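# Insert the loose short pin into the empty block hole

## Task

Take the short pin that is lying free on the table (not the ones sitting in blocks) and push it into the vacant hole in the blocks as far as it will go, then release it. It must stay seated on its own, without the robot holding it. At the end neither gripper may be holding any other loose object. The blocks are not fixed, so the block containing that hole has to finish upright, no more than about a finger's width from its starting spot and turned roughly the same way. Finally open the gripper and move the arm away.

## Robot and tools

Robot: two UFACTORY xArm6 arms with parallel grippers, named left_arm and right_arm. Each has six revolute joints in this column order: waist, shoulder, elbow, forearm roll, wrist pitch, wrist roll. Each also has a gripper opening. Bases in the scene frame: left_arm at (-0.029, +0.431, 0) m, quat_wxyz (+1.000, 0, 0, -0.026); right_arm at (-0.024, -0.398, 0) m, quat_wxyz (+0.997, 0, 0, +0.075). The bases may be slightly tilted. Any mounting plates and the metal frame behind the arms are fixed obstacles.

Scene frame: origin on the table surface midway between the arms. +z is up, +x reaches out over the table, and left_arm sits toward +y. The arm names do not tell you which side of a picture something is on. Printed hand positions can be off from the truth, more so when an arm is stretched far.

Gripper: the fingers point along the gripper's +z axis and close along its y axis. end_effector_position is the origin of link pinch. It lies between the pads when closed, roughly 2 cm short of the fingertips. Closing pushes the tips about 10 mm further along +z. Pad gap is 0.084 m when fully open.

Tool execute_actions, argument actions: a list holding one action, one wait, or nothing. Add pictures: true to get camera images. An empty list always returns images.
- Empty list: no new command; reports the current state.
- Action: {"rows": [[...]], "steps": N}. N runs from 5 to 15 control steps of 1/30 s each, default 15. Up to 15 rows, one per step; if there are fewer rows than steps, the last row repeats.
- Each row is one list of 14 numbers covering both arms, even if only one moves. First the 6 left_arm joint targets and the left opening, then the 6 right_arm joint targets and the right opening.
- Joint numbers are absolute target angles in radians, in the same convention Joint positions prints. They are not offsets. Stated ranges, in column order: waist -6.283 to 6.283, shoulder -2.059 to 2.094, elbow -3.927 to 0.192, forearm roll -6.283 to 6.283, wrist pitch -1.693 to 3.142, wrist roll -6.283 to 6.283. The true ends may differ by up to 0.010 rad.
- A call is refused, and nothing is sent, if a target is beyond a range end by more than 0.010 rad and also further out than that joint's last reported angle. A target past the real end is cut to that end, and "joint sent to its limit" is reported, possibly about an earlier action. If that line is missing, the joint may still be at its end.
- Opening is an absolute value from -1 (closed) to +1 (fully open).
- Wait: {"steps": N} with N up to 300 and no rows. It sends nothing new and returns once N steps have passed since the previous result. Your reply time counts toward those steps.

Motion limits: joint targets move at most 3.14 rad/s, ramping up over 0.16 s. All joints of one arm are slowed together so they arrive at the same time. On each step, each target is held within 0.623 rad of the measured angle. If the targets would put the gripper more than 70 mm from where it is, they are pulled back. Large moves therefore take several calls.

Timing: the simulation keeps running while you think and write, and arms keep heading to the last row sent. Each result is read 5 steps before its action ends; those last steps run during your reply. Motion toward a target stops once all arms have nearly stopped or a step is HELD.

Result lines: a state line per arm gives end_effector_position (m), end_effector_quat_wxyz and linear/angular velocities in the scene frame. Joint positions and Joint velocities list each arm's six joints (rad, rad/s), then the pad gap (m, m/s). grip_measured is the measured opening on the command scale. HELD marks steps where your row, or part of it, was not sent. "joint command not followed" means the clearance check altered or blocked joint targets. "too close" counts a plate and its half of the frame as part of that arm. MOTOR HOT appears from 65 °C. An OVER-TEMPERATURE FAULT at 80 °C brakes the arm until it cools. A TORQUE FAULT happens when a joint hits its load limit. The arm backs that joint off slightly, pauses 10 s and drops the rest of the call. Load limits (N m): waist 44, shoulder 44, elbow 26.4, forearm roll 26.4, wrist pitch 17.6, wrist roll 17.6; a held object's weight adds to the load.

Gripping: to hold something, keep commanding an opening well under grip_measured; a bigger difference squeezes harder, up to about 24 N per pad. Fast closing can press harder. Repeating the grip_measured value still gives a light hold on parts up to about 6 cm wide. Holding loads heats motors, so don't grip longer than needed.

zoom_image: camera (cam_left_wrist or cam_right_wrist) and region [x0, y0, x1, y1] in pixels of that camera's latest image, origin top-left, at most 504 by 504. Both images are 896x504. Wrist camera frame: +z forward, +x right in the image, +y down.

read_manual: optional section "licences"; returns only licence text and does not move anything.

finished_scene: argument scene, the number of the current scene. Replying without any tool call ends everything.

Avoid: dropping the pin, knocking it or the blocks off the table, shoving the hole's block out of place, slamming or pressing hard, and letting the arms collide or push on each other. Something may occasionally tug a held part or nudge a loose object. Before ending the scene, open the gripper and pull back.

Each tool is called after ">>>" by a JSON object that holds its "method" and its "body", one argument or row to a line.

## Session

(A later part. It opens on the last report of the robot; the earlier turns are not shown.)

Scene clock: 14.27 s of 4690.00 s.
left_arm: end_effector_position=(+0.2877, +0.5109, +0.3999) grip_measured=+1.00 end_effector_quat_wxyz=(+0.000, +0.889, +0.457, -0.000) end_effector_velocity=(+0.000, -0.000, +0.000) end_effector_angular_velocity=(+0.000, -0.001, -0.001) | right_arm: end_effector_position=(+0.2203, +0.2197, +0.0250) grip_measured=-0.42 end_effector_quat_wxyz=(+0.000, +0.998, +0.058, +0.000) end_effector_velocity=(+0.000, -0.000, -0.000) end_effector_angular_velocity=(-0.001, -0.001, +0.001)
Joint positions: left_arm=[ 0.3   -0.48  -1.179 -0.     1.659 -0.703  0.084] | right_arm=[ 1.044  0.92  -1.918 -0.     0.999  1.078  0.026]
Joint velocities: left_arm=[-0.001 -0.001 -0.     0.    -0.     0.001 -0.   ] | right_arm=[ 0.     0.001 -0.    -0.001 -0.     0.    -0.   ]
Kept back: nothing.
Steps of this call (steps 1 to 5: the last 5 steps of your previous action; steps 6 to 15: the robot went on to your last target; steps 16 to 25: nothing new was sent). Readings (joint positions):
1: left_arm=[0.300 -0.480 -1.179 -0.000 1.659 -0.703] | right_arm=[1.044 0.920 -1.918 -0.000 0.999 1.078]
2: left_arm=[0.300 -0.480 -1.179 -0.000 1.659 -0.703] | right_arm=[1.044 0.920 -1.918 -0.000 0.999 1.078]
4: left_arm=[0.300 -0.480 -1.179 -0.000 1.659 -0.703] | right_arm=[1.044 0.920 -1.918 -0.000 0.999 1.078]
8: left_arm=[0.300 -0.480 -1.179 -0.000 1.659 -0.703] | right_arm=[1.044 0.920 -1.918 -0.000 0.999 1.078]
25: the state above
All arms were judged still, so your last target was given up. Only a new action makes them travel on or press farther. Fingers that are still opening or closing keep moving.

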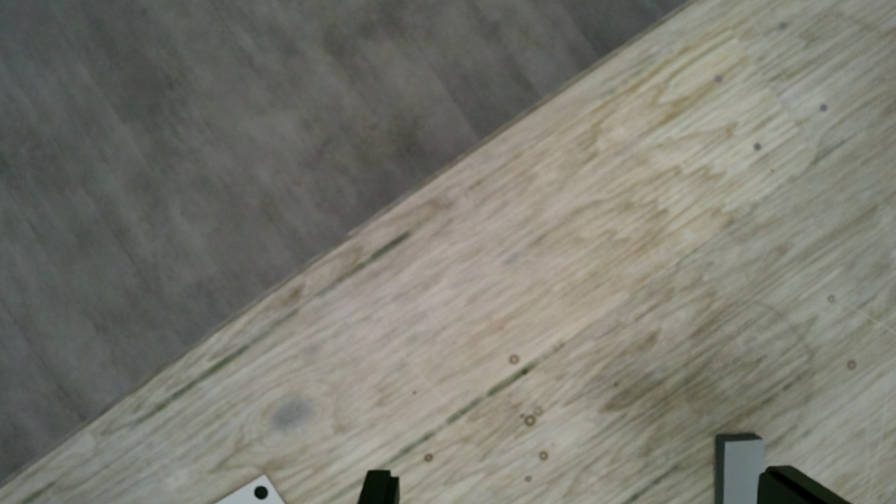

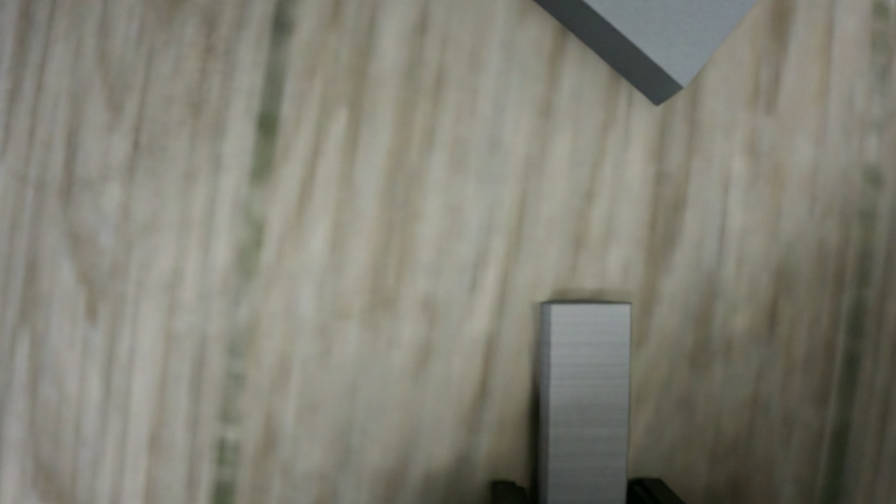

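It rocked back level. Closing again.

>>> {"method": "execute_actions", "body": {
  "actions": [
    {"rows": [
[0.3,-0.480,-1.179,0,1.659,-0.703,1, 1.0443,0.9199,-1.9185,0,0.9986,1.0783,-0.44],
[0.3,-0.480,-1.179,0,1.659,-0.703,1, 1.0443,0.9199,-1.9185,0,0.9986,1.0783,-0.47],
[0.3,-0.480,-1.179,0,1.659,-0.703,1, 1.0443,0.9199,-1.9185,0,0.9986,1.0783,-0.50],
[0.3,-0.480,-1.179,0,1.659,-0.703,1, 1.0443,0.9199,-1.9185,0,0.9986,1.0783,-0.52],
[0.3,-0.480,-1.179,0,1.659,-0.703,1, 1.0443,0.9199,-1.9185,0,0.9986,1.0783,-0.54],
[0.3,-0.480,-1.179,0,1.659,-0.703,1, 1.0443,0.9199,-1.9185,0,0.9986,1.0783,-0.56],
[0.3,-0.480,-1.179,0,1.659,-0.703,1, 1.0443,0.9199,-1.9185,0,0.9986,1.0783,-0.60],
[0.3,-0.480,-1.179,0,1.659,-0.703,1, 1.0443,0.9199,-1.9185,0,0.9986,1.0783,-0.66],
[0.3,-0.480,-1.179,0,1.659,-0.703,1, 1.0443,0.9199,-1.9185,0,0.9986,1.0783,-0.75],
[0.3,-0.480,-1.179,0,1.659,-0.703,1, 1.0443,0.9199,-1.9185,0,0.9986,1.0783,-0.87],
[0.3,-0.480,-1.179,0,1.659,-0.703,1, 1.0443,0.9199,-1.9185,0,0.9986,1.0783,-1]
], "steps": 15}
  ]
}}

>>> {"method": "execute_actions", "body": {
  "actions": [
    {"steps": 8}
  ],
  "pictures": true
}}

>>> {"method": "zoom_image", "body": {
  "camera": "cam_right_wrist",
  "region": [480, 290, 690, 504]
}}

Scene clock: 15.03 s of 4690.00 s.
left_arm: end_effector_position=(+0.2877, +0.5109, +0.3999) grip_measured=+1.00 end_effector_quat_wxyz=(+0.000, +0.889, +0.457, -0.000) end_effector_velocity=(-0.000, -0.000, +0.001) end_effector_angular_velocity=(+0.001, -0.003, -0.001) | right_arm: end_effector_position=(+0.2203, +0.2197, +0.0251) grip_measured=-0.56 end_effector_quat_wxyz=(-0.000, +0.998, +0.058, +0.000) end_effector_velocity=(-0.001, -0.000, -0.001) end_effector_angular_velocity=(-0.001, +0.000, +0.000)
Joint positions: left_arm=[ 0.3   -0.48  -1.179  0.     1.659 -0.703  0.084] | right_arm=[ 1.044  0.92  -1.919 -0.     0.999  1.078  0.02 ]
Joint velocities: left_arm=[-0.    -0.002 -0.001  0.    -0.     0.001 -0.   ] | right_arm=[ 0.001  0.001  0.    -0.    -0.     0.001  0.   ]
Steps of this call (steps 1 to 13: nothing new was sent; steps 14 to 23: the first 10 steps of this action). Readings (joint positions):
14: left_arm=[0.300 -0.480 -1.179 0.000 1.659 -0.703] | right_arm=[1.044 0.920 -1.919 0.000 0.999 1.078]
15: left_arm=[0.300 -0.480 -1.179 -0.000 1.659 -0.703] | right_arm=[1.044 0.920 -1.919 -0.000 0.999 1.078]
17: left_arm=[0.300 -0.480 -1.179 -0.000 1.659 -0.703] | right_arm=[1.044 0.920 -1.918 0.000 0.999 1.078]
21: left_arm=[0.300 -0.480 -1.179 0.000 1.659 -0.703] | right_arm=[1.044 0.920 -1.919 -0.000 0.999 1.078]
23: the state above

Scene clock: 15.30 s of 4690.00 s.
left_arm: end_effector_position=(+0.2877, +0.5109, +0.3999) grip_measured=+1.00 end_effector_quat_wxyz=(+0.000, +0.889, +0.457, -0.000) end_effector_velocity=(-0.000, +0.000, -0.001) end_effector_angular_velocity=(-0.001, +0.003, +0.001) | right_arm: end_effector_position=(+0.2203, +0.2197, +0.0251) grip_measured=-0.56 end_effector_quat_wxyz=(-0.000, +0.998, +0.058, +0.000) end_effector_velocity=(-0.000, -0.000, -0.000) end_effector_angular_velocity=(-0.000, +0.001, -0.001)
Joint positions: left_arm=[ 0.3   -0.48  -1.179 -0.     1.659 -0.703  0.084] | right_arm=[ 1.044  0.92  -1.919 -0.     0.999  1.078  0.02 ]
Joint velocities: left_arm=[ 0.     0.002  0.001  0.     0.    -0.001  0.   ] | right_arm=[-0.     0.001  0.     0.001  0.     0.    -0.   ]
Kept back: nothing.
Steps of this call (steps 1 to 5: the last 5 steps of your previous action; steps 6 to 8: the robot went on to your last target). Readings (joint positions):
1: left_arm=[0.300 -0.480 -1.179 -0.000 1.659 -0.703] | right_arm=[1.044 0.920 -1.919 -0.000 0.999 1.078]
2: left_arm=[0.300 -0.480 -1.179 0.000 1.659 -0.703] | right_arm=[1.044 0.920 -1.919 -0.000 0.999 1.078]
4: left_arm=[0.300 -0.480 -1.179 0.000 1.659 -0.703] | right_arm=[1.044 0.920 -1.919 -0.000 0.999 1.078]
8: the state above

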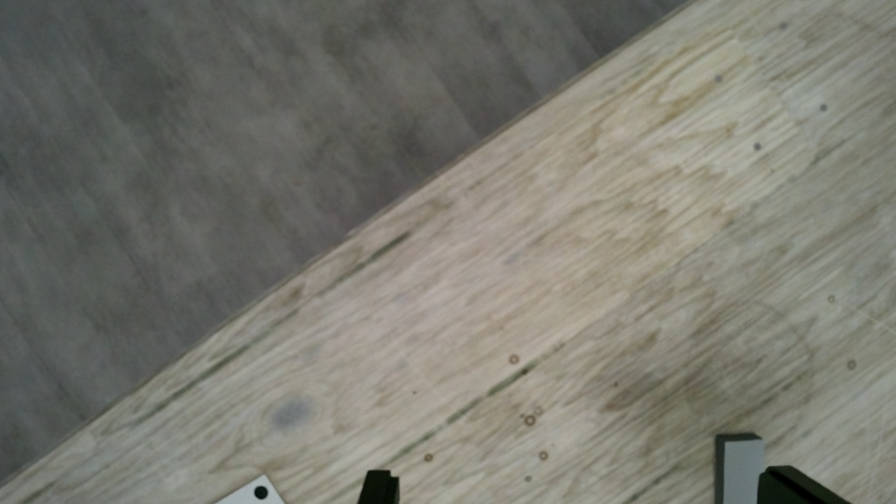

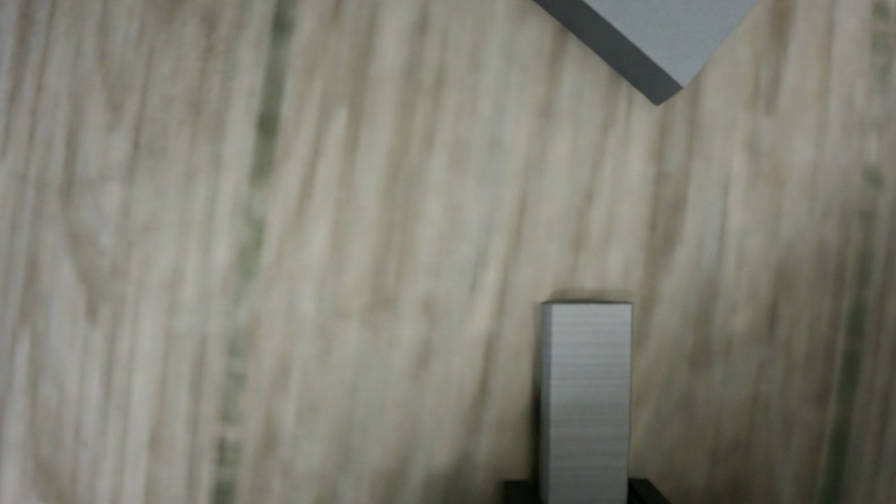

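Region (480, 290, 690, 504) of cam_right_wrist's 896x504 image, scaled by 2.355, with more detail than that image has; it fills the left 495 columns of this view, and the rest is white.

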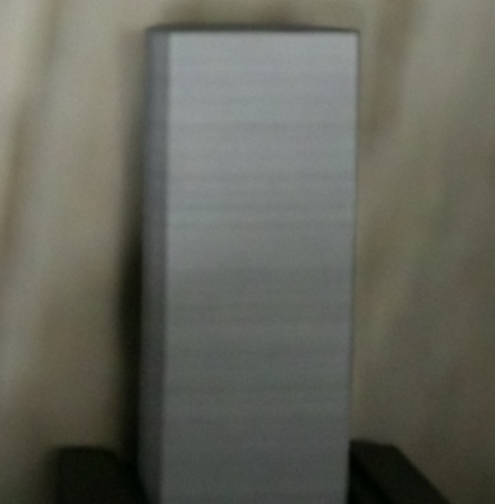

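>>> {"method": "execute_actions", "body": {
  "actions": [
    {"rows": [
[0.3,-0.480,-1.179,0,1.659,-0.703,1, 1.0443,0.915,-1.922,0,1.007,1.0783,-1],
[0.3,-0.480,-1.179,0,1.659,-0.703,1, 1.0443,0.908,-1.928,0,1.020,1.0783,-1],
[0.3,-0.480,-1.179,0,1.659,-0.703,1, 1.0443,0.898,-1.938,0,1.040,1.0783,-1],
[0.3,-0.480,-1.179,0,1.659,-0.703,1, 1.0443,0.886,-1.950,0,1.064,1.0783,-1],
[0.3,-0.480,-1.179,0,1.659,-0.703,1, 1.0443,0.872,-1.962,0,1.090,1.0783,-1],
[0.3,-0.480,-1.179,0,1.659,-0.703,1, 1.0443,0.855,-1.970,0,1.115,1.0783,-1],
[0.3,-0.480,-1.179,0,1.659,-0.703,1, 1.0443,0.835,-1.975,0,1.140,1.0783,-1],
[0.3,-0.480,-1.179,0,1.659,-0.703,1, 1.03,0.80,-1.95,0,1.150,1.07,-1],
[0.3,-0.480,-1.179,0,1.659,-0.703,1, 1.00,0.75,-1.90,0,1.150,1.06,-1],
[0.3,-0.480,-1.179,0,1.659,-0.703,1, 0.95,0.68,-1.80,0,1.120,1.04,-1],
[0.3,-0.480,-1.179,0,1.659,-0.703,1, 0.90,0.60,-1.68,0,1.080,1.02,-1],
[0.3,-0.480,-1.179,0,1.659,-0.703,1, 0.5074,0.0891,-0.8516,0,0.7625,0.8494,-1]
], "steps": 15}
  ]
}}

>>> {"method": "execute_actions", "body": {
  "actions": [
    {"rows": [[-0.849,0.395,-0.503,0,-0.852,0,-1, 0.5074,0.0891,-0.8516,0,0.7625,0.8494,-1]], "steps": 15}
  ]
}}

>>> {"method": "execute_actions", "body": {
  "actions": [
    {"steps": 45}
  ],
  "pictures": true
}}

Scene clock: 17.87 s of 4690.00 s.
left_arm: end_effector_position=(+0.2877, +0.5109, +0.3999) grip_measured=+1.00 end_effector_quat_wxyz=(+0.000, +0.889, +0.457, -0.000) end_effector_velocity=(-0.000, +0.000, -0.001) end_effector_angular_velocity=(-0.000, +0.001, +0.000) | right_arm: end_effector_position=(+0.2249, +0.2186, +0.1002) grip_measured=-0.56 end_effector_quat_wxyz=(-0.004, +0.998, +0.057, +0.002) end_effector_velocity=(+0.144, -0.134, +0.394) end_effector_angular_velocity=(+0.167, -0.060, -0.110)
Joint positions: left_arm=[ 0.3   -0.48  -1.179  0.     1.659 -0.703  0.084] | right_arm=[ 1.037  0.814 -1.955  0.     1.132  1.072  0.02 ]
Joint velocities: left_arm=[ 0.    -0.     0.001 -0.     0.     0.    -0.   ] | right_arm=[-0.279 -0.938  0.495  0.009  0.266 -0.173 -0.   ]
Steps of this call (steps 1 to 15: the robot went on to your last target; steps 16 to 67: nothing new was sent; steps 68 to 77: the first 10 steps of this action). Readings (joint positions):
68: left_arm=[0.300 -0.480 -1.179 0.000 1.659 -0.703] | right_arm=[1.044 0.920 -1.919 0.000 0.999 1.078]
69: left_arm=[0.300 -0.480 -1.179 -0.000 1.659 -0.703] | right_arm=[1.044 0.919 -1.919 0.000 1.003 1.078]
71: left_arm=[0.300 -0.480 -1.179 0.000 1.659 -0.703] | right_arm=[1.044 0.911 -1.926 0.000 1.022 1.078]
75: left_arm=[0.300 -0.480 -1.179 -0.000 1.659 -0.703] | right_arm=[1.044 0.864 -1.962 0.000 1.100 1.078]
77: the state above

Scene clock: 18.37 s of 4690.00 s.
left_arm: end_effector_position=(+0.3215, +0.4453, +0.2621) grip_measured=-0.53 end_effector_quat_wxyz=(-0.022, +0.959, +0.267, -0.094) end_effector_velocity=(+0.015, -0.271, -0.504) end_effector_angular_velocity=(-0.155, +0.675, -1.420) | right_arm: end_effector_position=(+0.3625, +0.0322, +0.1601) grip_measured=-0.56 end_effector_quat_wxyz=(-0.041, +0.998, -0.045, +0.034) end_effector_velocity=(-0.006, -0.482, -0.189) end_effector_angular_velocity=(-0.283, +0.221, -0.313)
Joint positions: left_arm=[ 0.093 -0.274 -0.984  0.     1.45  -0.502  0.021] | right_arm=[ 0.689  0.337 -1.35  -0.     0.905  0.929  0.02 ]
Joint velocities: left_arm=[-0.774  0.791  0.656 -0.001 -0.766  0.658 -0.205] | right_arm=[-0.549 -0.739  1.522  0.001 -0.424 -0.237 -0.   ]
Steps of this call (steps 1 to 5: the last 5 steps of your previous action; steps 6 to 15: the first 10 steps of this action). Readings (joint positions):
6: left_arm=[0.299 -0.479 -1.178 0.000 1.658 -0.702] | right_arm=[0.898 0.620 -1.752 -0.000 1.064 1.016]
7: left_arm=[0.291 -0.474 -1.173 0.000 1.648 -0.692] | right_arm=[0.874 0.586 -1.718 -0.000 1.045 1.006]
9: left_arm=[0.243 -0.431 -1.131 0.000 1.597 -0.643] | right_arm=[0.824 0.518 -1.638 -0.000 1.007 0.985]
13: left_arm=[0.144 -0.326 -1.028 0.000 1.501 -0.547] | right_arm=[0.729 0.391 -1.451 -0.000 0.935 0.945]
15: the state above

Scene clock: 29.00 s of 4690.00 s.
left_arm: end_effector_position=(+0.2616, +0.2624, +0.0369) grip_measured=-1.00 end_effector_quat_wxyz=(-0.051, +0.974, -0.178, -0.132) end_effector_velocity=(-0.000, +0.000, -0.000) end_effector_angular_velocity=(+0.001, +0.001, +0.002) | right_arm: end_effector_position=(+0.3299, -0.1252, +0.1000) grip_measured=-0.56 end_effector_quat_wxyz=(+0.000, +0.995, -0.096, +0.000) end_effector_velocity=(-0.000, -0.000, -0.000) end_effector_angular_velocity=(-0.000, +0.000, +0.001)
Joint positions: left_arm=[-0.476  0.101 -0.677  0.006  0.86  -0.171  0.   ] | right_arm=[ 0.507  0.089 -0.852 -0.     0.762  0.849  0.02 ]
Joint velocities: left_arm=[ 0.001  0.     0.001 -0.     0.    -0.001  0.   ] | right_arm=[ 0.  0.  0. -0.  0. -0. -0.]
TORQUE FAULT: the external load on joint 2 (shoulder) of the left arm reached its load limit, and that arm stopped for 10 seconds. A torque fault stops only its own arm. That arm's remaining commands of this call were not run. Joint 2 (shoulder) of that arm moved back by up to 3 degrees. That arm holds there, with its grip as last carried out, and accepts commands again: back off and push less far. That arm stops again, at the same cost, whenever a joint's load reaches its limit.
Kept back: nothing.
The stop of the left arm began at step 19 of this call (marked STOPPED below). From that step on that arm followed nothing that you had sent. Nothing is kept back now, and the robot has no last target.
Steps of this call (steps 1 to 5: the last 5 steps of your previous action; steps 6 to 45: the robot went on to your last target; steps 46 to 319: the stop continued). Readings (joint positions):
1: left_arm=[0.067 -0.247 -0.962 0.000 1.425 -0.480] | right_arm=[0.671 0.313 -1.299 -0.000 0.891 0.921]
2: left_arm=[0.041 -0.221 -0.942 -0.000 1.398 -0.459] | right_arm=[0.653 0.289 -1.248 -0.000 0.877 0.913]
4: left_arm=[-0.013 -0.167 -0.903 -0.000 1.344 -0.418] | right_arm=[0.618 0.241 -1.148 -0.000 0.849 0.897]
8: left_arm=[-0.131 -0.062 -0.829 -0.000 1.227 -0.342] | right_arm=[0.545 0.142 -0.953 -0.000 0.792 0.866]
19: left_arm=[-0.484 0.147 -0.684 0.007 0.860 -0.170] | right_arm=[0.509 0.090 -0.854 -0.000 0.762 0.849] STOPPED (the left arm)
319: the state above

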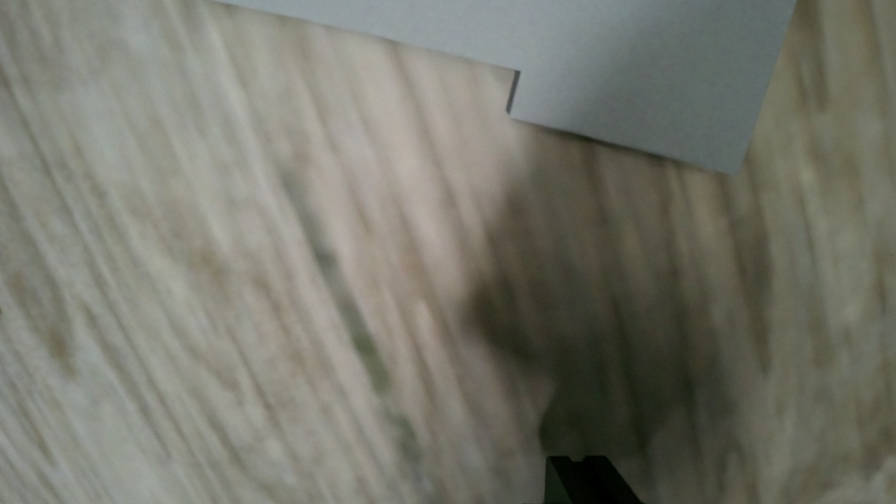

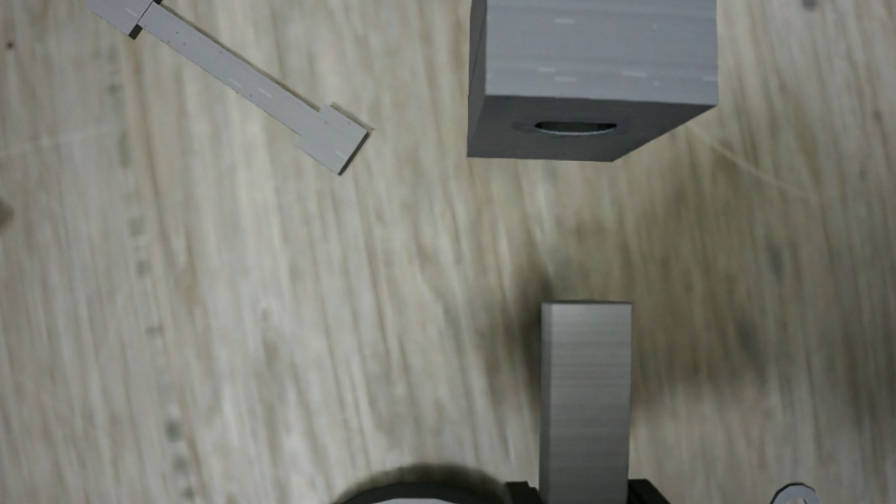

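>>> {"method": "execute_actions", "body": {
  "actions": [
    {"rows": [
[-0.476,0.05,-0.677,0,0.86,-0.171,-1, 0.5025,0.1008,-0.8573,0,0.7566,0.8453,-1],
[-0.476,0.0,-0.677,0,0.86,-0.171,-1, 0.4975,0.1124,-0.8631,0,0.7507,0.8411,-1],
[-0.476,-0.05,-0.677,0,0.86,-0.171,-1, 0.4926,0.1241,-0.8688,0,0.7448,0.8370,-1],
[-0.476,-0.10,-0.677,0,0.86,-0.171,-1, 0.4876,0.1357,-0.8746,0,0.7389,0.8328,-1],
[-0.476,-0.15,-0.677,0,0.86,-0.171,-1, 0.4827,0.1474,-0.8803,0,0.7330,0.8287,-1],
[-0.476,-0.20,-0.677,0,0.86,-0.171,-1, 0.4778,0.1590,-0.8860,0,0.7270,0.8246,-1],
[-0.476,-0.25,-0.677,0,0.86,-0.171,-1, 0.4728,0.1707,-0.8918,0,0.7211,0.8204,-1],
[-0.476,-0.30,-0.677,0,0.86,-0.171,-1, 0.4679,0.1823,-0.8975,0,0.7152,0.8163,-1],
[-0.476,-0.30,-0.677,0,0.86,-0.171,-1, 0.4629,0.1940,-0.9033,0,0.7093,0.8121,-1],
[-0.476,-0.30,-0.677,0,0.86,-0.171,-1, 0.4580,0.2056,-0.9090,0,0.7034,0.8080,-1]
], "steps": 15}
  ]
}}

>>> {"method": "execute_actions", "body": {
  "actions": [
    {"rows": [[-0.849,-0.30,-0.503,0,-0.852,0,-1, 0.4580,0.2056,-0.9090,0,0.7034,0.8080,-1]], "steps": 15}
  ]
}}

>>> {"method": "execute_actions", "body": {
  "actions": [
    {"steps": 30}
  ]
}}

Scene clock: 33.07 s of 4690.00 s.
left_arm: end_effector_position=(+0.3104, +0.2329, +0.1561) grip_measured=-1.00 end_effector_quat_wxyz=(+0.007, +0.984, -0.178, +0.019) end_effector_velocity=(+0.114, -0.066, +0.480) end_effector_angular_velocity=(-0.616, -1.052, +0.001) | right_arm: end_effector_position=(+0.3524, -0.1300, +0.0785) grip_measured=-0.56 end_effector_quat_wxyz=(+0.000, +0.995, -0.099, -0.000) end_effector_velocity=(+0.087, -0.022, -0.085) end_effector_angular_velocity=(+0.002, -0.001, -0.024)
Joint positions: left_arm=[-0.476 -0.22  -0.68   0.     0.859 -0.171  0.   ] | right_arm=[ 0.469  0.179 -0.895 -0.     0.717  0.818  0.02 ]
Joint velocities: left_arm=[ 0.    -1.233  0.01  -0.001  0.003  0.     0.   ] | right_arm=[-0.147  0.347 -0.173  0.001 -0.176 -0.124 -0.   ]
Steps of this call (steps 1 to 90: nothing new was sent; then 0.73 s passed at rest; steps 91 to 100: the first 10 steps of this action). Readings (joint positions):
91: left_arm=[-0.476 0.101 -0.677 0.006 0.860 -0.171] | right_arm=[0.507 0.090 -0.852 0.000 0.762 0.849]
92: left_arm=[-0.476 0.094 -0.676 0.005 0.861 -0.171] | right_arm=[0.506 0.093 -0.854 0.000 0.760 0.848]
94: left_arm=[-0.476 0.041 -0.671 0.002 0.862 -0.171] | right_arm=[0.499 0.110 -0.863 -0.000 0.751 0.842]
98: left_arm=[-0.476 -0.134 -0.681 0.000 0.859 -0.171] | right_arm=[0.479 0.155 -0.884 -0.000 0.729 0.826]
100: the state above

Scene clock: 33.57 s of 4690.00 s.
left_arm: end_effector_position=(+0.3075, +0.1129, +0.2039) grip_measured=-1.00 end_effector_quat_wxyz=(+0.096, +0.914, -0.329, +0.219) end_effector_velocity=(+0.005, -0.436, +0.255) end_effector_angular_velocity=(-1.189, -1.466, -0.950) | right_arm: end_effector_position=(+0.3593, -0.1315, +0.0721) grip_measured=-0.56 end_effector_quat_wxyz=(-0.000, +0.995, -0.100, +0.000) end_effector_velocity=(+0.000, -0.001, -0.001) end_effector_angular_velocity=(-0.001, +0.001, -0.001)
Joint positions: left_arm=[-0.705 -0.297 -0.568  0.     0.382 -0.067  0.   ] | right_arm=[ 0.458  0.205 -0.909  0.     0.703  0.808  0.02 ]
Joint velocities: left_arm=[-0.677 -0.007  0.301  0.001 -2.177  0.307  0.   ] | right_arm=[-0.001  0.002 -0.    -0.    -0.     0.    -0.   ]
Steps of this call (steps 1 to 5: the last 5 steps of your previous action; steps 6 to 15: the first 10 steps of this action). Readings (joint positions):
6: left_arm=[-0.476 -0.299 -0.676 0.000 0.859 -0.171] | right_arm=[0.458 0.205 -0.908 0.000 0.704 0.808]
7: left_arm=[-0.481 -0.298 -0.672 0.000 0.850 -0.168] | right_arm=[0.458 0.205 -0.909 -0.000 0.704 0.808]
9: left_arm=[-0.520 -0.297 -0.653 0.000 0.780 -0.149] | right_arm=[0.458 0.205 -0.909 -0.000 0.703 0.808]
13: left_arm=[-0.654 -0.296 -0.591 0.000 0.524 -0.090] | right_arm=[0.458 0.205 -0.909 -0.000 0.703 0.808]
15: the state above

Scene clock: 34.57 s of 4690.00 s.
left_arm: end_effector_position=(+0.2885, +0.0298, +0.4691) grip_measured=-1.00 end_effector_quat_wxyz=(+0.321, +0.609, -0.295, +0.662) end_effector_velocity=(-0.001, +0.000, +0.002) end_effector_angular_velocity=(-0.005, -0.004, -0.001) | right_arm: end_effector_position=(+0.3593, -0.1316, +0.0720) grip_measured=-0.56 end_effector_quat_wxyz=(+0.000, +0.995, -0.100, +0.000) end_effector_velocity=(+0.000, -0.000, -0.000) end_effector_angular_velocity=(-0.001, +0.000, +0.001)
Joint positions: left_arm=[-0.849 -0.3   -0.503 -0.    -0.852 -0.     0.   ] | right_arm=[ 0.458  0.206 -0.909 -0.     0.703  0.808  0.02 ]
Joint velocities: left_arm=[-0.001 -0.002 -0.001  0.    -0.003 -0.     0.   ] | right_arm=[-0.     0.001 -0.    -0.    -0.    -0.    -0.   ]
Kept back: nothing.
Steps of this call (steps 1 to 5: the last 5 steps of your previous action; steps 6 to 30: the robot went on to your last target). Readings (joint positions):
1: left_arm=[-0.726 -0.297 -0.558 0.000 0.308 -0.057] | right_arm=[0.458 0.205 -0.909 0.000 0.703 0.808]
2: left_arm=[-0.744 -0.297 -0.550 0.000 0.234 -0.049] | right_arm=[0.458 0.205 -0.909 -0.000 0.703 0.808]
4: left_arm=[-0.773 -0.298 -0.538 0.000 0.085 -0.036] | right_arm=[0.458 0.205 -0.909 -0.000 0.703 0.808]
8: left_arm=[-0.808 -0.299 -0.522 0.000 -0.208 -0.019] | right_arm=[0.458 0.206 -0.909 -0.000 0.703 0.808]
30: the state above

>>> {"method": "execute_actions", "body": {
  "actions": [
    {"rows": [[-0.849,0.395,-0.503,0,-0.852,0,-1, 0.4580,0.2056,-0.9090,0,0.7034,0.8080,-1]], "steps": 15}
  ]
}}

>>> {"method": "execute_actions", "body": {
  "actions": [
    {"steps": 30}
  ],
  "pictures": true
}}

Scene clock: 35.03 s of 4690.00 s.
left_arm: end_effector_position=(+0.3110, +0.0014, +0.3185) grip_measured=-1.00 end_effector_quat_wxyz=(+0.276, +0.696, -0.337, +0.570) end_effector_velocity=(+0.032, -0.040, -0.593) end_effector_angular_velocity=(+0.852, +0.672, -0.000) | right_arm: end_effector_position=(+0.3593, -0.1316, +0.0720) grip_measured=-0.56 end_effector_quat_wxyz=(+0.000, +0.995, -0.100, +0.000) end_effector_velocity=(+0.000, +0.000, +0.001) end_effector_angular_velocity=(+0.002, -0.001, -0.002)
Joint positions: left_arm=[-0.849 -0.017 -0.504 -0.    -0.852 -0.     0.   ] | right_arm=[ 0.458  0.206 -0.909 -0.     0.703  0.808  0.02 ]
Joint velocities: left_arm=[0.    1.067 0.014 0.    0.004 0.002 0.   ] | right_arm=[ 0.    -0.001 -0.     0.001 -0.001  0.002 -0.   ]
Steps of this call (steps 1 to 4: the robot went on to your last target; steps 5 to 14: the first 10 steps of this action). Readings (joint positions):
5: left_arm=[-0.849 -0.299 -0.503 -0.000 -0.852 -0.000] | right_arm=[0.458 0.206 -0.909 -0.000 0.703 0.808]
6: left_arm=[-0.849 -0.293 -0.504 -0.000 -0.853 0.000] | right_arm=[0.458 0.206 -0.909 0.000 0.703 0.808]
8: left_arm=[-0.849 -0.236 -0.509 -0.000 -0.854 0.000] | right_arm=[0.458 0.206 -0.909 0.000 0.703 0.808]
12: left_arm=[-0.849 -0.087 -0.504 -0.000 -0.852 -0.000] | right_arm=[0.458 0.206 -0.909 -0.000 0.703 0.808]
14: the state above

Scene clock: 36.03 s of 4690.00 s.
left_arm: end_effector_position=(+0.2953, +0.0212, +0.0951) grip_measured=-1.00 end_effector_quat_wxyz=(+0.201, +0.798, -0.386, +0.416) end_effector_velocity=(-0.000, +0.001, -0.001) end_effector_angular_velocity=(+0.002, +0.002, +0.001) | right_arm: end_effector_position=(+0.3593, -0.1316, +0.0720) grip_measured=-0.56 end_effector_quat_wxyz=(+0.000, +0.995, -0.100, +0.000) end_effector_velocity=(-0.000, -0.000, -0.000) end_effector_angular_velocity=(-0.001, +0.000, +0.002)
Joint positions: left_arm=[-0.849  0.395 -0.503 -0.    -0.852  0.     0.   ] | right_arm=[ 0.458  0.206 -0.909  0.     0.703  0.808  0.02 ]
Joint velocities: left_arm=[ 0.     0.     0.001 -0.     0.    -0.     0.   ] | right_arm=[ 0.     0.     0.    -0.001  0.    -0.001 -0.   ]
Kept back: nothing.
Steps of this call (steps 1 to 5: the last 5 steps of your previous action; steps 6 to 30: the robot went on to your last target). Readings (joint positions):
1: left_arm=[-0.849 0.019 -0.503 -0.000 -0.852 -0.000] | right_arm=[0.458 0.206 -0.909 -0.000 0.703 0.808]
2: left_arm=[-0.849 0.054 -0.503 -0.000 -0.852 -0.000] | right_arm=[0.458 0.206 -0.909 0.000 0.703 0.808]
4: left_arm=[-0.849 0.125 -0.503 -0.000 -0.852 -0.000] | right_arm=[0.458 0.206 -0.909 0.000 0.703 0.808]
8: left_arm=[-0.849 0.266 -0.503 -0.000 -0.852 -0.000] | right_arm=[0.458 0.206 -0.909 0.000 0.703 0.808]
30: the state above
All arms were judged still, so your last target was given up. Only a new action makes them travel on or press farther. Fingers that are still opening or closing keep moving.

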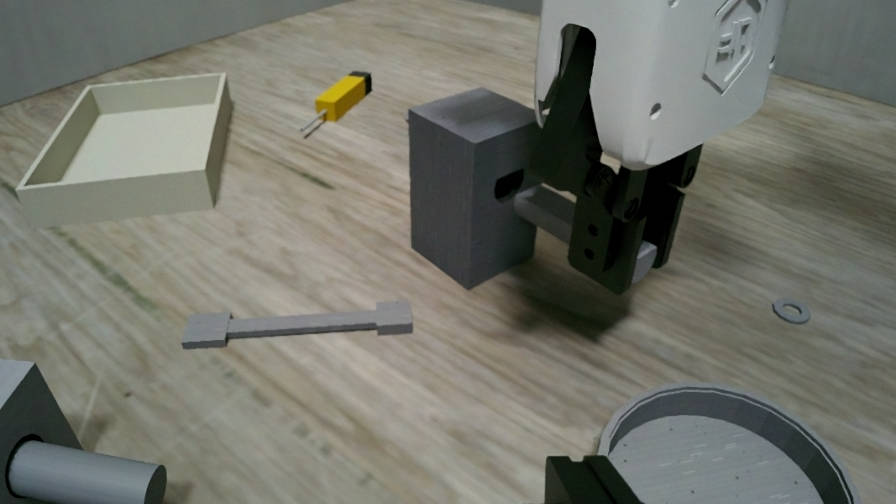

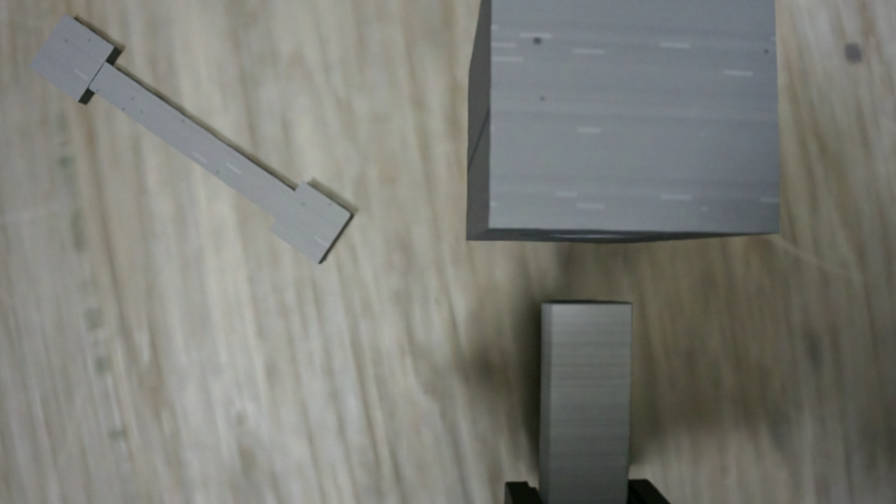

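>>> {"method": "zoom_image", "body": {
  "camera": "cam_left_wrist",
  "region": [400, 80, 680, 300]
}}

>>> {"method": "zoom_image", "body": {
  "camera": "cam_right_wrist",
  "region": [450, 190, 800, 340]
}}

Region (400, 80, 680, 300) of cam_left_wrist's 896x504 image, scaled by 1.800, with more detail than that image has; it fills the top 396 rows of this view, and the rest is white.

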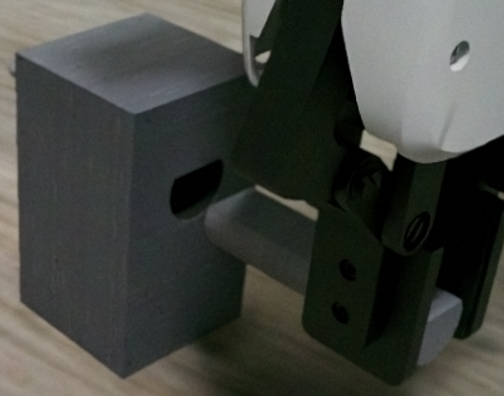

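Region (450, 190, 800, 340) of cam_right_wrist's 896x504 image, scaled by 1.440, with more detail than that image has; it fills the top 216 rows of this view, and the rest is white.

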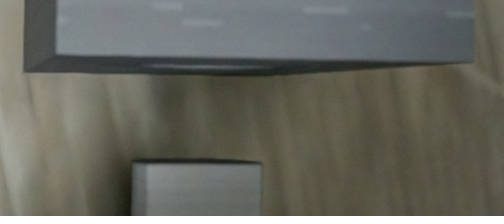

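>>> {"method": "execute_actions", "body": {
  "actions": [
    {"rows": [
[-0.849,0.395,-0.503,0,-0.852,0,-1, 0.4548,0.2088,-0.9134,0,0.7047,0.8048,-1],
[-0.849,0.395,-0.503,0,-0.852,0,-1, 0.4517,0.2119,-0.9179,0,0.7059,0.8017,-1],
[-0.849,0.395,-0.503,0,-0.852,0,-1, 0.4485,0.2151,-0.9223,0,0.7072,0.7985,-1],
[-0.849,0.395,-0.503,0,-0.852,0,-1, 0.4454,0.2183,-0.9267,0,0.7085,0.7954,-1],
[-0.849,0.395,-0.503,0,-0.852,0,-1, 0.4422,0.2214,-0.9311,0,0.7097,0.7922,-1],
[-0.849,0.395,-0.503,0,-0.852,0,-1, 0.4391,0.2246,-0.9356,0,0.7110,0.7891,-1]
], "steps": 12}
  ]
}}

>>> {"method": "execute_actions", "body": {
  "actions": [
    {"steps": 12}
  ],
  "pictures": true
}}

>>> {"method": "zoom_image", "body": {
  "camera": "cam_left_wrist",
  "region": [450, 130, 600, 260]
}}

Scene clock: 37.30 s of 4690.00 s.
left_arm: end_effector_position=(+0.2952, +0.0212, +0.0949) grip_measured=-1.00 end_effector_quat_wxyz=(+0.201, +0.798, -0.386, +0.416) end_effector_velocity=(+0.000, -0.000, +0.001) end_effector_angular_velocity=(-0.001, -0.001, -0.000) | right_arm: end_effector_position=(+0.3678, -0.1345, +0.0720) grip_measured=-0.56 end_effector_quat_wxyz=(-0.000, +0.995, -0.100, +0.000) end_effector_velocity=(+0.046, -0.016, +0.000) end_effector_angular_velocity=(+0.003, -0.004, -0.013)
Joint positions: left_arm=[-0.849  0.395 -0.503 -0.    -0.852 -0.     0.   ] | right_arm=[ 0.443  0.221 -0.93  -0.     0.709  0.793  0.02 ]
Joint velocities: left_arm=[-0.    -0.002  0.001  0.    -0.     0.     0.   ] | right_arm=[-0.083  0.079 -0.11  -0.     0.026 -0.07   0.   ]
Steps of this call (steps 1 to 31: nothing new was sent; steps 32 to 38: the first 7 steps of this action). Readings (joint positions):
32: left_arm=[-0.849 0.395 -0.503 -0.000 -0.852 0.000] | right_arm=[0.458 0.206 -0.909 0.000 0.704 0.808]
33: left_arm=[-0.849 0.395 -0.503 -0.000 -0.852 -0.000] | right_arm=[0.457 0.207 -0.911 0.000 0.704 0.806]
35: left_arm=[-0.849 0.395 -0.503 -0.000 -0.852 -0.000] | right_arm=[0.452 0.212 -0.918 0.000 0.706 0.802]
38: the state above

Scene clock: 37.70 s of 4690.00 s.
left_arm: end_effector_position=(+0.2952, +0.0212, +0.0949) grip_measured=-1.00 end_effector_quat_wxyz=(+0.201, +0.798, -0.386, +0.416) end_effector_velocity=(+0.000, +0.000, -0.001) end_effector_angular_velocity=(+0.001, +0.001, +0.001) | right_arm: end_effector_position=(+0.3698, -0.1352, +0.0720) grip_measured=-0.56 end_effector_quat_wxyz=(+0.000, +0.995, -0.100, -0.000) end_effector_velocity=(+0.000, -0.000, -0.000) end_effector_angular_velocity=(-0.000, +0.000, +0.000)
Joint positions: left_arm=[-0.849  0.395 -0.503  0.    -0.852  0.     0.   ] | right_arm=[ 0.439  0.225 -0.936  0.     0.711  0.789  0.02 ]
Joint velocities: left_arm=[ 0.001  0.001 -0.    -0.    -0.    -0.     0.   ] | right_arm=[-0.001  0.001 -0.     0.    -0.    -0.001  0.   ]
Kept back: nothing.
Steps of this call (steps 1 to 5: the last 5 steps of your previous action; steps 6 to 12: the robot went on to your last target). Readings (joint positions):
1: left_arm=[-0.849 0.395 -0.503 0.000 -0.852 0.000] | right_arm=[0.441 0.223 -0.933 -0.000 0.710 0.791]
2: left_arm=[-0.849 0.395 -0.503 0.000 -0.852 -0.000] | right_arm=[0.439 0.224 -0.935 -0.000 0.710 0.790]
4: left_arm=[-0.849 0.395 -0.503 0.000 -0.852 0.000] | right_arm=[0.439 0.224 -0.935 -0.000 0.711 0.789]
8: left_arm=[-0.849 0.395 -0.503 -0.000 -0.852 -0.000] | right_arm=[0.439 0.225 -0.935 0.000 0.711 0.789]
12: the state above

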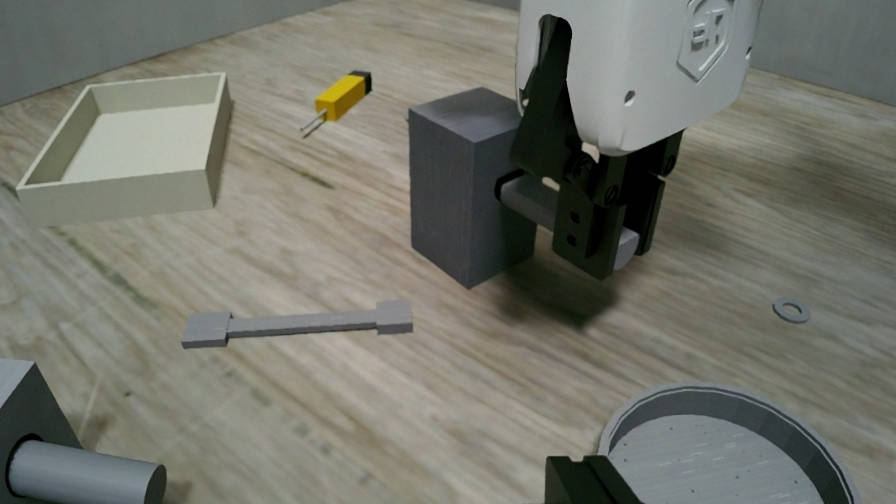

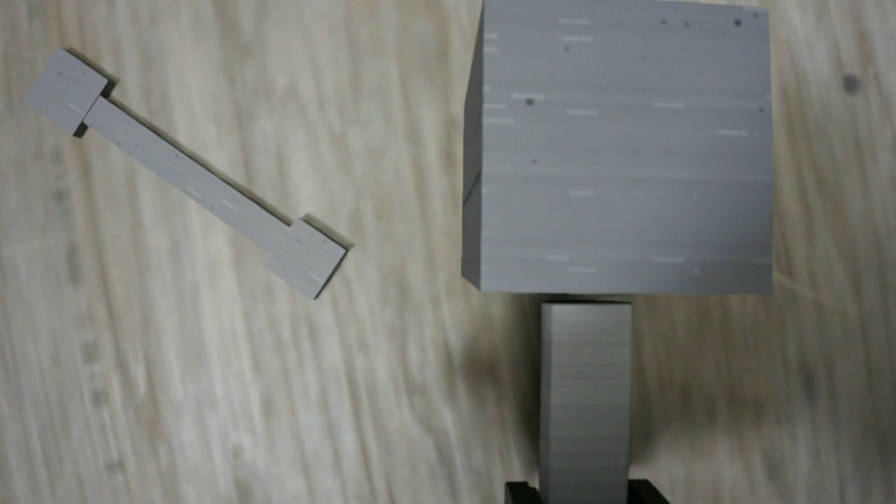

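Region (450, 130, 600, 260) of cam_left_wrist's 896x504 image, scaled by 3.360, with more detail than that image has; it fills the top 437 rows of this view, and the rest is white.

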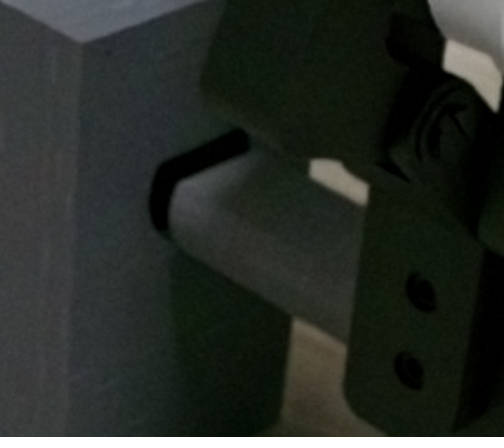

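>>> {"method": "execute_actions", "body": {
  "actions": [
    {"rows": [[-0.40,0.0,-0.503,0,-0.852,0,1, 0.4391,0.2246,-0.9356,0,0.7110,0.7891,-1]], "steps": 15}
  ]
}}

>>> {"method": "execute_actions", "body": {
  "actions": [
    {"steps": 15}
  ]
}}

>>> {"method": "execute_actions", "body": {
  "actions": [
    {"rows": [[-0.45,0.2,-1.3,-1.264,0.92,2.043,1, 0.4391,0.2246,-0.9356,0,0.7110,0.7891,-1]], "steps": 15}
  ]
}}

>>> {"method": "execute_actions", "body": {
  "actions": [
    {"steps": 40}
  ]
}}

Scene clock: 39.60 s of 4690.00 s.
left_arm: end_effector_position=(+0.4001, +0.0918, +0.2051) grip_measured=+0.51 end_effector_quat_wxyz=(+0.181, +0.789, -0.274, +0.520) end_effector_velocity=(+0.323, +0.330, +0.410) end_effector_angular_velocity=(-0.467, -0.591, +0.840) | right_arm: end_effector_position=(+0.3698, -0.1352, +0.0720) grip_measured=-0.56 end_effector_quat_wxyz=(+0.000, +0.995, -0.100, +0.000) end_effector_velocity=(+0.001, +0.000, +0.001) end_effector_angular_velocity=(+0.002, -0.002, -0.002)
Joint positions: left_arm=[-0.616  0.191 -0.504 -0.    -0.852 -0.     0.065] | right_arm=[ 0.439  0.225 -0.936 -0.     0.711  0.789  0.02 ]
Joint velocities: left_arm=[ 0.839 -0.743 -0.007 -0.002 -0.003  0.002  0.183] | right_arm=[-0.001 -0.002 -0.     0.001 -0.001  0.001 -0.   ]
Steps of this call (steps 1 to 15: the robot went on to your last target; steps 16 to 47: nothing new was sent; steps 48 to 57: the first 10 steps of this action). Readings (joint positions):
48: left_arm=[-0.848 0.394 -0.503 0.000 -0.852 0.000] | right_arm=[0.439 0.225 -0.936 -0.000 0.711 0.789]
49: left_arm=[-0.841 0.388 -0.502 0.001 -0.851 0.000] | right_arm=[0.439 0.225 -0.936 -0.000 0.711 0.789]
51: left_arm=[-0.788 0.343 -0.499 0.001 -0.851 0.000] | right_arm=[0.439 0.225 -0.936 -0.000 0.711 0.789]
55: left_arm=[-0.673 0.240 -0.504 0.000 -0.852 0.000] | right_arm=[0.439 0.225 -0.936 -0.000 0.711 0.789]
57: the state above

Scene clock: 40.10 s of 4690.00 s.
left_arm: end_effector_position=(+0.4637, +0.1904, +0.3072) grip_measured=+1.00 end_effector_quat_wxyz=(+0.141, +0.760, -0.176, +0.609) end_effector_velocity=(+0.003, +0.001, +0.009) end_effector_angular_velocity=(-0.009, -0.015, +0.004) | right_arm: end_effector_position=(+0.3698, -0.1352, +0.0720) grip_measured=-0.56 end_effector_quat_wxyz=(+0.000, +0.995, -0.100, +0.000) end_effector_velocity=(+0.000, +0.000, +0.000) end_effector_angular_velocity=(+0.001, -0.000, -0.000)
Joint positions: left_arm=[-0.402  0.002 -0.502  0.    -0.852  0.     0.084] | right_arm=[ 0.439  0.225 -0.936  0.     0.711  0.789  0.02 ]
Joint velocities: left_arm=[ 0.003 -0.006 -0.01  -0.001 -0.002 -0.001  0.   ] | right_arm=[ 0.    -0.001  0.     0.001 -0.    -0.    -0.   ]
Kept back: nothing.
Steps of this call (steps 1 to 5: the last 5 steps of your previous action; steps 6 to 15: the robot went on to your last target). Readings (joint positions):
1: left_arm=[-0.588 0.166 -0.504 -0.000 -0.852 -0.000] | right_arm=[0.439 0.225 -0.936 -0.000 0.711 0.789]
2: left_arm=[-0.560 0.141 -0.504 -0.000 -0.852 -0.000] | right_arm=[0.439 0.225 -0.936 0.000 0.711 0.789]
4: left_arm=[-0.504 0.091 -0.504 -0.000 -0.852 -0.000] | right_arm=[0.439 0.225 -0.936 -0.000 0.711 0.789]
8: left_arm=[-0.410 0.008 -0.505 -0.001 -0.853 -0.000] | right_arm=[0.439 0.225 -0.936 0.000 0.711 0.789]
15: the state above

Scene clock: 40.43 s of 4690.00 s.
left_arm: end_effector_position=(+0.5752, +0.1981, +0.3371) grip_measured=+1.00 end_effector_quat_wxyz=(+0.055, +0.816, -0.167, +0.550) end_effector_velocity=(+0.321, -0.096, +0.068) end_effector_angular_velocity=(+0.205, +1.242, -0.251) | right_arm: end_effector_position=(+0.3698, -0.1352, +0.0720) grip_measured=-0.56 end_effector_quat_wxyz=(+0.000, +0.995, -0.100, +0.000) end_effector_velocity=(-0.000, -0.000, -0.000) end_effector_angular_velocity=(-0.000, +0.000, -0.001)
Joint positions: left_arm=[-0.431  0.122 -0.955 -0.479 -0.371  0.48   0.084] | right_arm=[ 0.439  0.225 -0.936 -0.     0.711  0.789  0.02 ]
Joint velocities: left_arm=[-0.109  0.458 -2.115 -2.721  2.702  2.708 -0.   ] | right_arm=[ 0.     0.     0.    -0.     0.     0.001 -0.   ]
Steps of this call (steps 1 to 10: the first 10 steps of this action). Readings (joint positions):
1: left_arm=[-0.401 0.002 -0.503 -0.001 -0.851 0.001] | right_arm=[0.439 0.225 -0.936 0.000 0.711 0.789]
2: left_arm=[-0.402 0.004 -0.510 -0.010 -0.841 0.011] | right_arm=[0.439 0.225 -0.936 0.000 0.711 0.789]
4: left_arm=[-0.407 0.024 -0.574 -0.078 -0.772 0.080] | right_arm=[0.439 0.225 -0.936 -0.000 0.711 0.789]
8: left_arm=[-0.423 0.092 -0.820 -0.321 -0.529 0.322] | right_arm=[0.439 0.225 -0.936 0.000 0.711 0.789]
10: the state above

Scene clock: 41.77 s of 4690.00 s.
left_arm: end_effector_position=(+0.4419, +0.0046, +0.3109) grip_measured=+1.00 end_effector_quat_wxyz=(-0.309, -0.536, +0.676, -0.400) end_effector_velocity=(-0.000, -0.000, -0.000) end_effector_angular_velocity=(+0.000, -0.000, -0.001) | right_arm: end_effector_position=(+0.3698, -0.1352, +0.0720) grip_measured=-0.56 end_effector_quat_wxyz=(+0.000, +0.995, -0.100, +0.000) end_effector_velocity=(+0.000, +0.000, +0.001) end_effector_angular_velocity=(+0.002, -0.002, -0.001)
Joint positions: left_arm=[-0.45   0.2   -1.3   -1.264  0.92   2.043  0.084] | right_arm=[ 0.439  0.225 -0.936  0.     0.711  0.789  0.02 ]
Joint velocities: left_arm=[-0.001 -0.     0.     0.     0.     0.001 -0.   ] | right_arm=[ 0.    -0.002 -0.     0.001 -0.     0.    -0.   ]
Kept back: nothing.
Steps of this call (steps 1 to 5: the last 5 steps of your previous action; steps 6 to 40: the robot went on to your last target). Readings (joint positions):
1: left_arm=[-0.434 0.137 -1.025 -0.574 -0.277 0.575] | right_arm=[0.439 0.225 -0.936 0.000 0.711 0.789]
2: left_arm=[-0.437 0.150 -1.088 -0.674 -0.178 0.675] | right_arm=[0.439 0.225 -0.936 0.000 0.711 0.789]
4: left_arm=[-0.442 0.170 -1.182 -0.872 0.023 0.876] | right_arm=[0.439 0.225 -0.936 -0.000 0.711 0.789]
8: left_arm=[-0.447 0.188 -1.247 -1.098 0.352 1.204] | right_arm=[0.439 0.225 -0.936 -0.000 0.711 0.789]
40: the state above

>>> {"method": "execute_actions", "body": {
  "actions": [
    {"rows": [
[-0.45,0.25,-1.333,-1.264,0.92,2.043,1, 0.4391,0.2246,-0.9356,0,0.7110,0.7891,-1],
[-0.45,0.30,-1.367,-1.264,0.92,2.043,1, 0.4391,0.2246,-0.9356,0,0.7110,0.7891,-1],
[-0.45,0.35,-1.400,-1.264,0.92,2.043,1, 0.4391,0.2246,-0.9356,0,0.7110,0.7891,-1],
[-0.45,0.40,-1.434,-1.264,0.92,2.043,1, 0.4391,0.2246,-0.9356,0,0.7110,0.7891,-1],
[-0.45,0.45,-1.467,-1.264,0.92,2.043,1, 0.4391,0.2246,-0.9356,0,0.7110,0.7891,-1],
[-0.45,0.50,-1.500,-1.264,0.92,2.043,1, 0.4391,0.2246,-0.9356,0,0.7110,0.7891,-1],
[-0.45,0.55,-1.534,-1.264,0.92,2.043,1, 0.4391,0.2246,-0.9356,0,0.7110,0.7891,-1],
[-0.45,0.60,-1.567,-1.264,0.92,2.043,1, 0.4391,0.2246,-0.9356,0,0.7110,0.7891,-1],
[-0.45,0.65,-1.600,-1.264,0.92,2.043,1, 0.4391,0.2246,-0.9356,0,0.7110,0.7891,-1],
[-0.46,0.70,-1.634,-1.264,0.92,2.043,1, 0.4391,0.2246,-0.9356,0,0.7110,0.7891,-1],
[-0.475,0.75,-1.667,-1.264,0.92,2.043,1, 0.4391,0.2246,-0.9356,0,0.7110,0.7891,-1],
[-0.49,0.79,-1.694,-1.264,0.92,2.043,1, 0.4391,0.2246,-0.9356,0,0.7110,0.7891,-1],
[-0.505,0.83,-1.721,-1.264,0.92,2.043,1, 0.4391,0.2246,-0.9356,0,0.7110,0.7891,-1],
[-0.52,0.865,-1.745,-1.264,0.92,2.043,1, 0.4391,0.2246,-0.9356,0,0.7110,0.7891,-1],
[-0.535,0.891,-1.762,-1.264,0.92,2.043,1, 0.4391,0.2246,-0.9356,0,0.7110,0.7891,-1]
], "steps": 15}
  ]
}}

>>> {"method": "execute_actions", "body": {
  "actions": [
    {"steps": 25}
  ],
  "pictures": true
}}

Scene clock: 42.57 s of 4690.00 s.
left_arm: end_effector_position=(+0.4880, -0.0208, +0.2027) grip_measured=+1.00 end_effector_quat_wxyz=(-0.327, -0.564, +0.670, -0.353) end_effector_velocity=(+0.149, -0.084, -0.487) end_effector_angular_velocity=(+0.223, +0.405, -0.002) | right_arm: end_effector_position=(+0.3698, -0.1352, +0.0720) grip_measured=-0.56 end_effector_quat_wxyz=(+0.000, +0.995, -0.100, +0.000) end_effector_velocity=(-0.000, +0.000, -0.000) end_effector_angular_velocity=(+0.001, +0.000, -0.002)
Joint positions: left_arm=[-0.45   0.535 -1.519 -1.264  0.92   2.043  0.084] | right_arm=[ 0.439  0.225 -0.936  0.     0.711  0.789  0.02 ]
Joint velocities: left_arm=[-0.003  1.388 -0.926 -0.    -0.     0.     0.   ] | right_arm=[ 0.     0.001 -0.     0.001 -0.001  0.001  0.   ]
Steps of this call (steps 1 to 14: the robot went on to your last target; steps 15 to 24: the first 10 steps of this action). Readings (joint positions):
15: left_arm=[-0.450 0.201 -1.301 -1.264 0.920 2.043] | right_arm=[0.439 0.225 -0.936 -0.000 0.711 0.789]
16: left_arm=[-0.450 0.208 -1.307 -1.264 0.920 2.043] | right_arm=[0.439 0.225 -0.936 -0.000 0.711 0.789]
18: left_arm=[-0.450 0.259 -1.349 -1.264 0.920 2.043] | right_arm=[0.439 0.225 -0.936 0.000 0.711 0.789]
22: left_arm=[-0.450 0.441 -1.459 -1.264 0.920 2.043] | right_arm=[0.439 0.225 -0.936 -0.000 0.711 0.789]
24: the state above

Scene clock: 43.40 s of 4690.00 s.
left_arm: end_effector_position=(+0.4722, -0.0791, +0.0706) grip_measured=+1.00 end_effector_quat_wxyz=(-0.357, -0.561, +0.687, -0.292) end_effector_velocity=(+0.001, -0.003, +0.003) end_effector_angular_velocity=(-0.004, -0.006, -0.002) | right_arm: end_effector_position=(+0.3698, -0.1352, +0.0720) grip_measured=-0.56 end_effector_quat_wxyz=(+0.000, +0.995, -0.100, +0.000) end_effector_velocity=(+0.000, +0.000, +0.001) end_effector_angular_velocity=(+0.001, -0.001, -0.002)
Joint positions: left_arm=[-0.535  0.89  -1.762 -1.264  0.92   2.043  0.084] | right_arm=[ 0.439  0.225 -0.936 -0.     0.711  0.789  0.02 ]
Joint velocities: left_arm=[-0.002 -0.001 -0.007 -0.    -0.     0.    -0.   ] | right_arm=[-0.    -0.002  0.     0.001  0.     0.001 -0.   ]
Kept back: nothing.
Steps of this call (steps 1 to 5: the last 5 steps of your previous action; steps 6 to 25: the robot went on to your last target). Readings (joint positions):
1: left_arm=[-0.450 0.581 -1.550 -1.264 0.920 2.043] | right_arm=[0.439 0.225 -0.936 0.000 0.711 0.789]
2: left_arm=[-0.452 0.627 -1.581 -1.264 0.920 2.043] | right_arm=[0.439 0.225 -0.936 -0.000 0.711 0.789]
4: left_arm=[-0.467 0.715 -1.641 -1.264 0.919 2.043] | right_arm=[0.439 0.225 -0.936 -0.000 0.711 0.789]
8: left_arm=[-0.525 0.862 -1.737 -1.264 0.921 2.043] | right_arm=[0.439 0.225 -0.936 -0.000 0.711 0.789]
25: the state above

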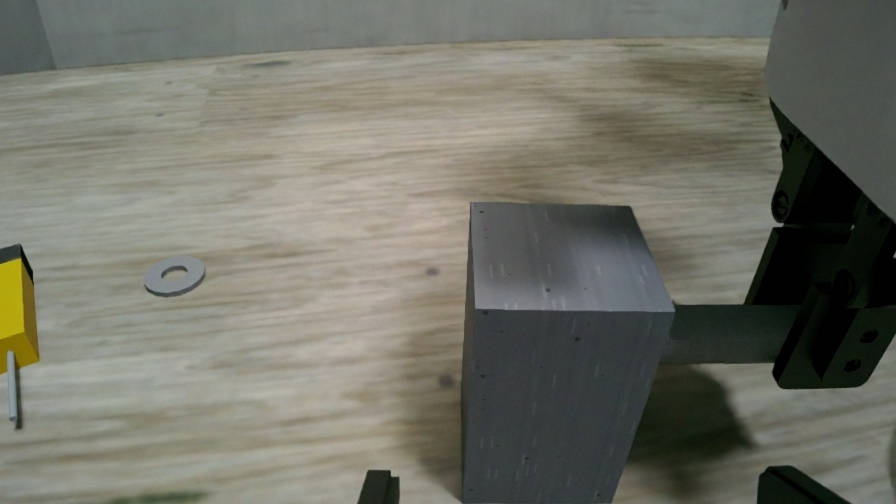

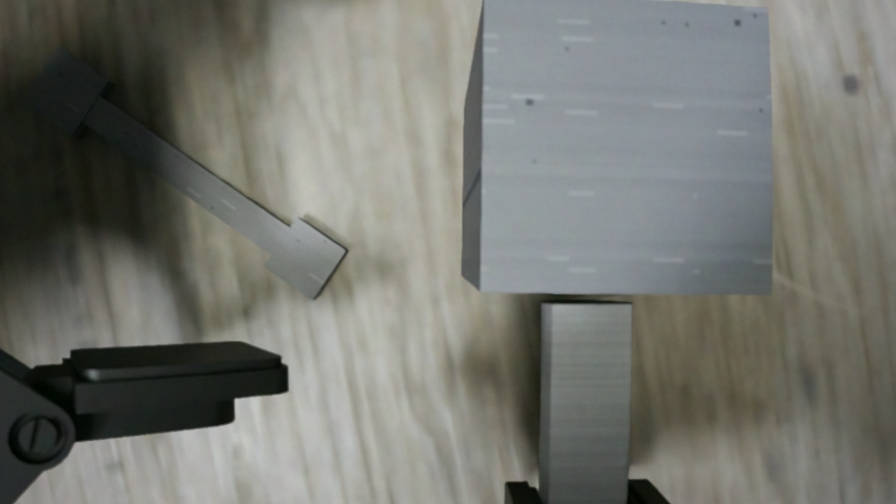

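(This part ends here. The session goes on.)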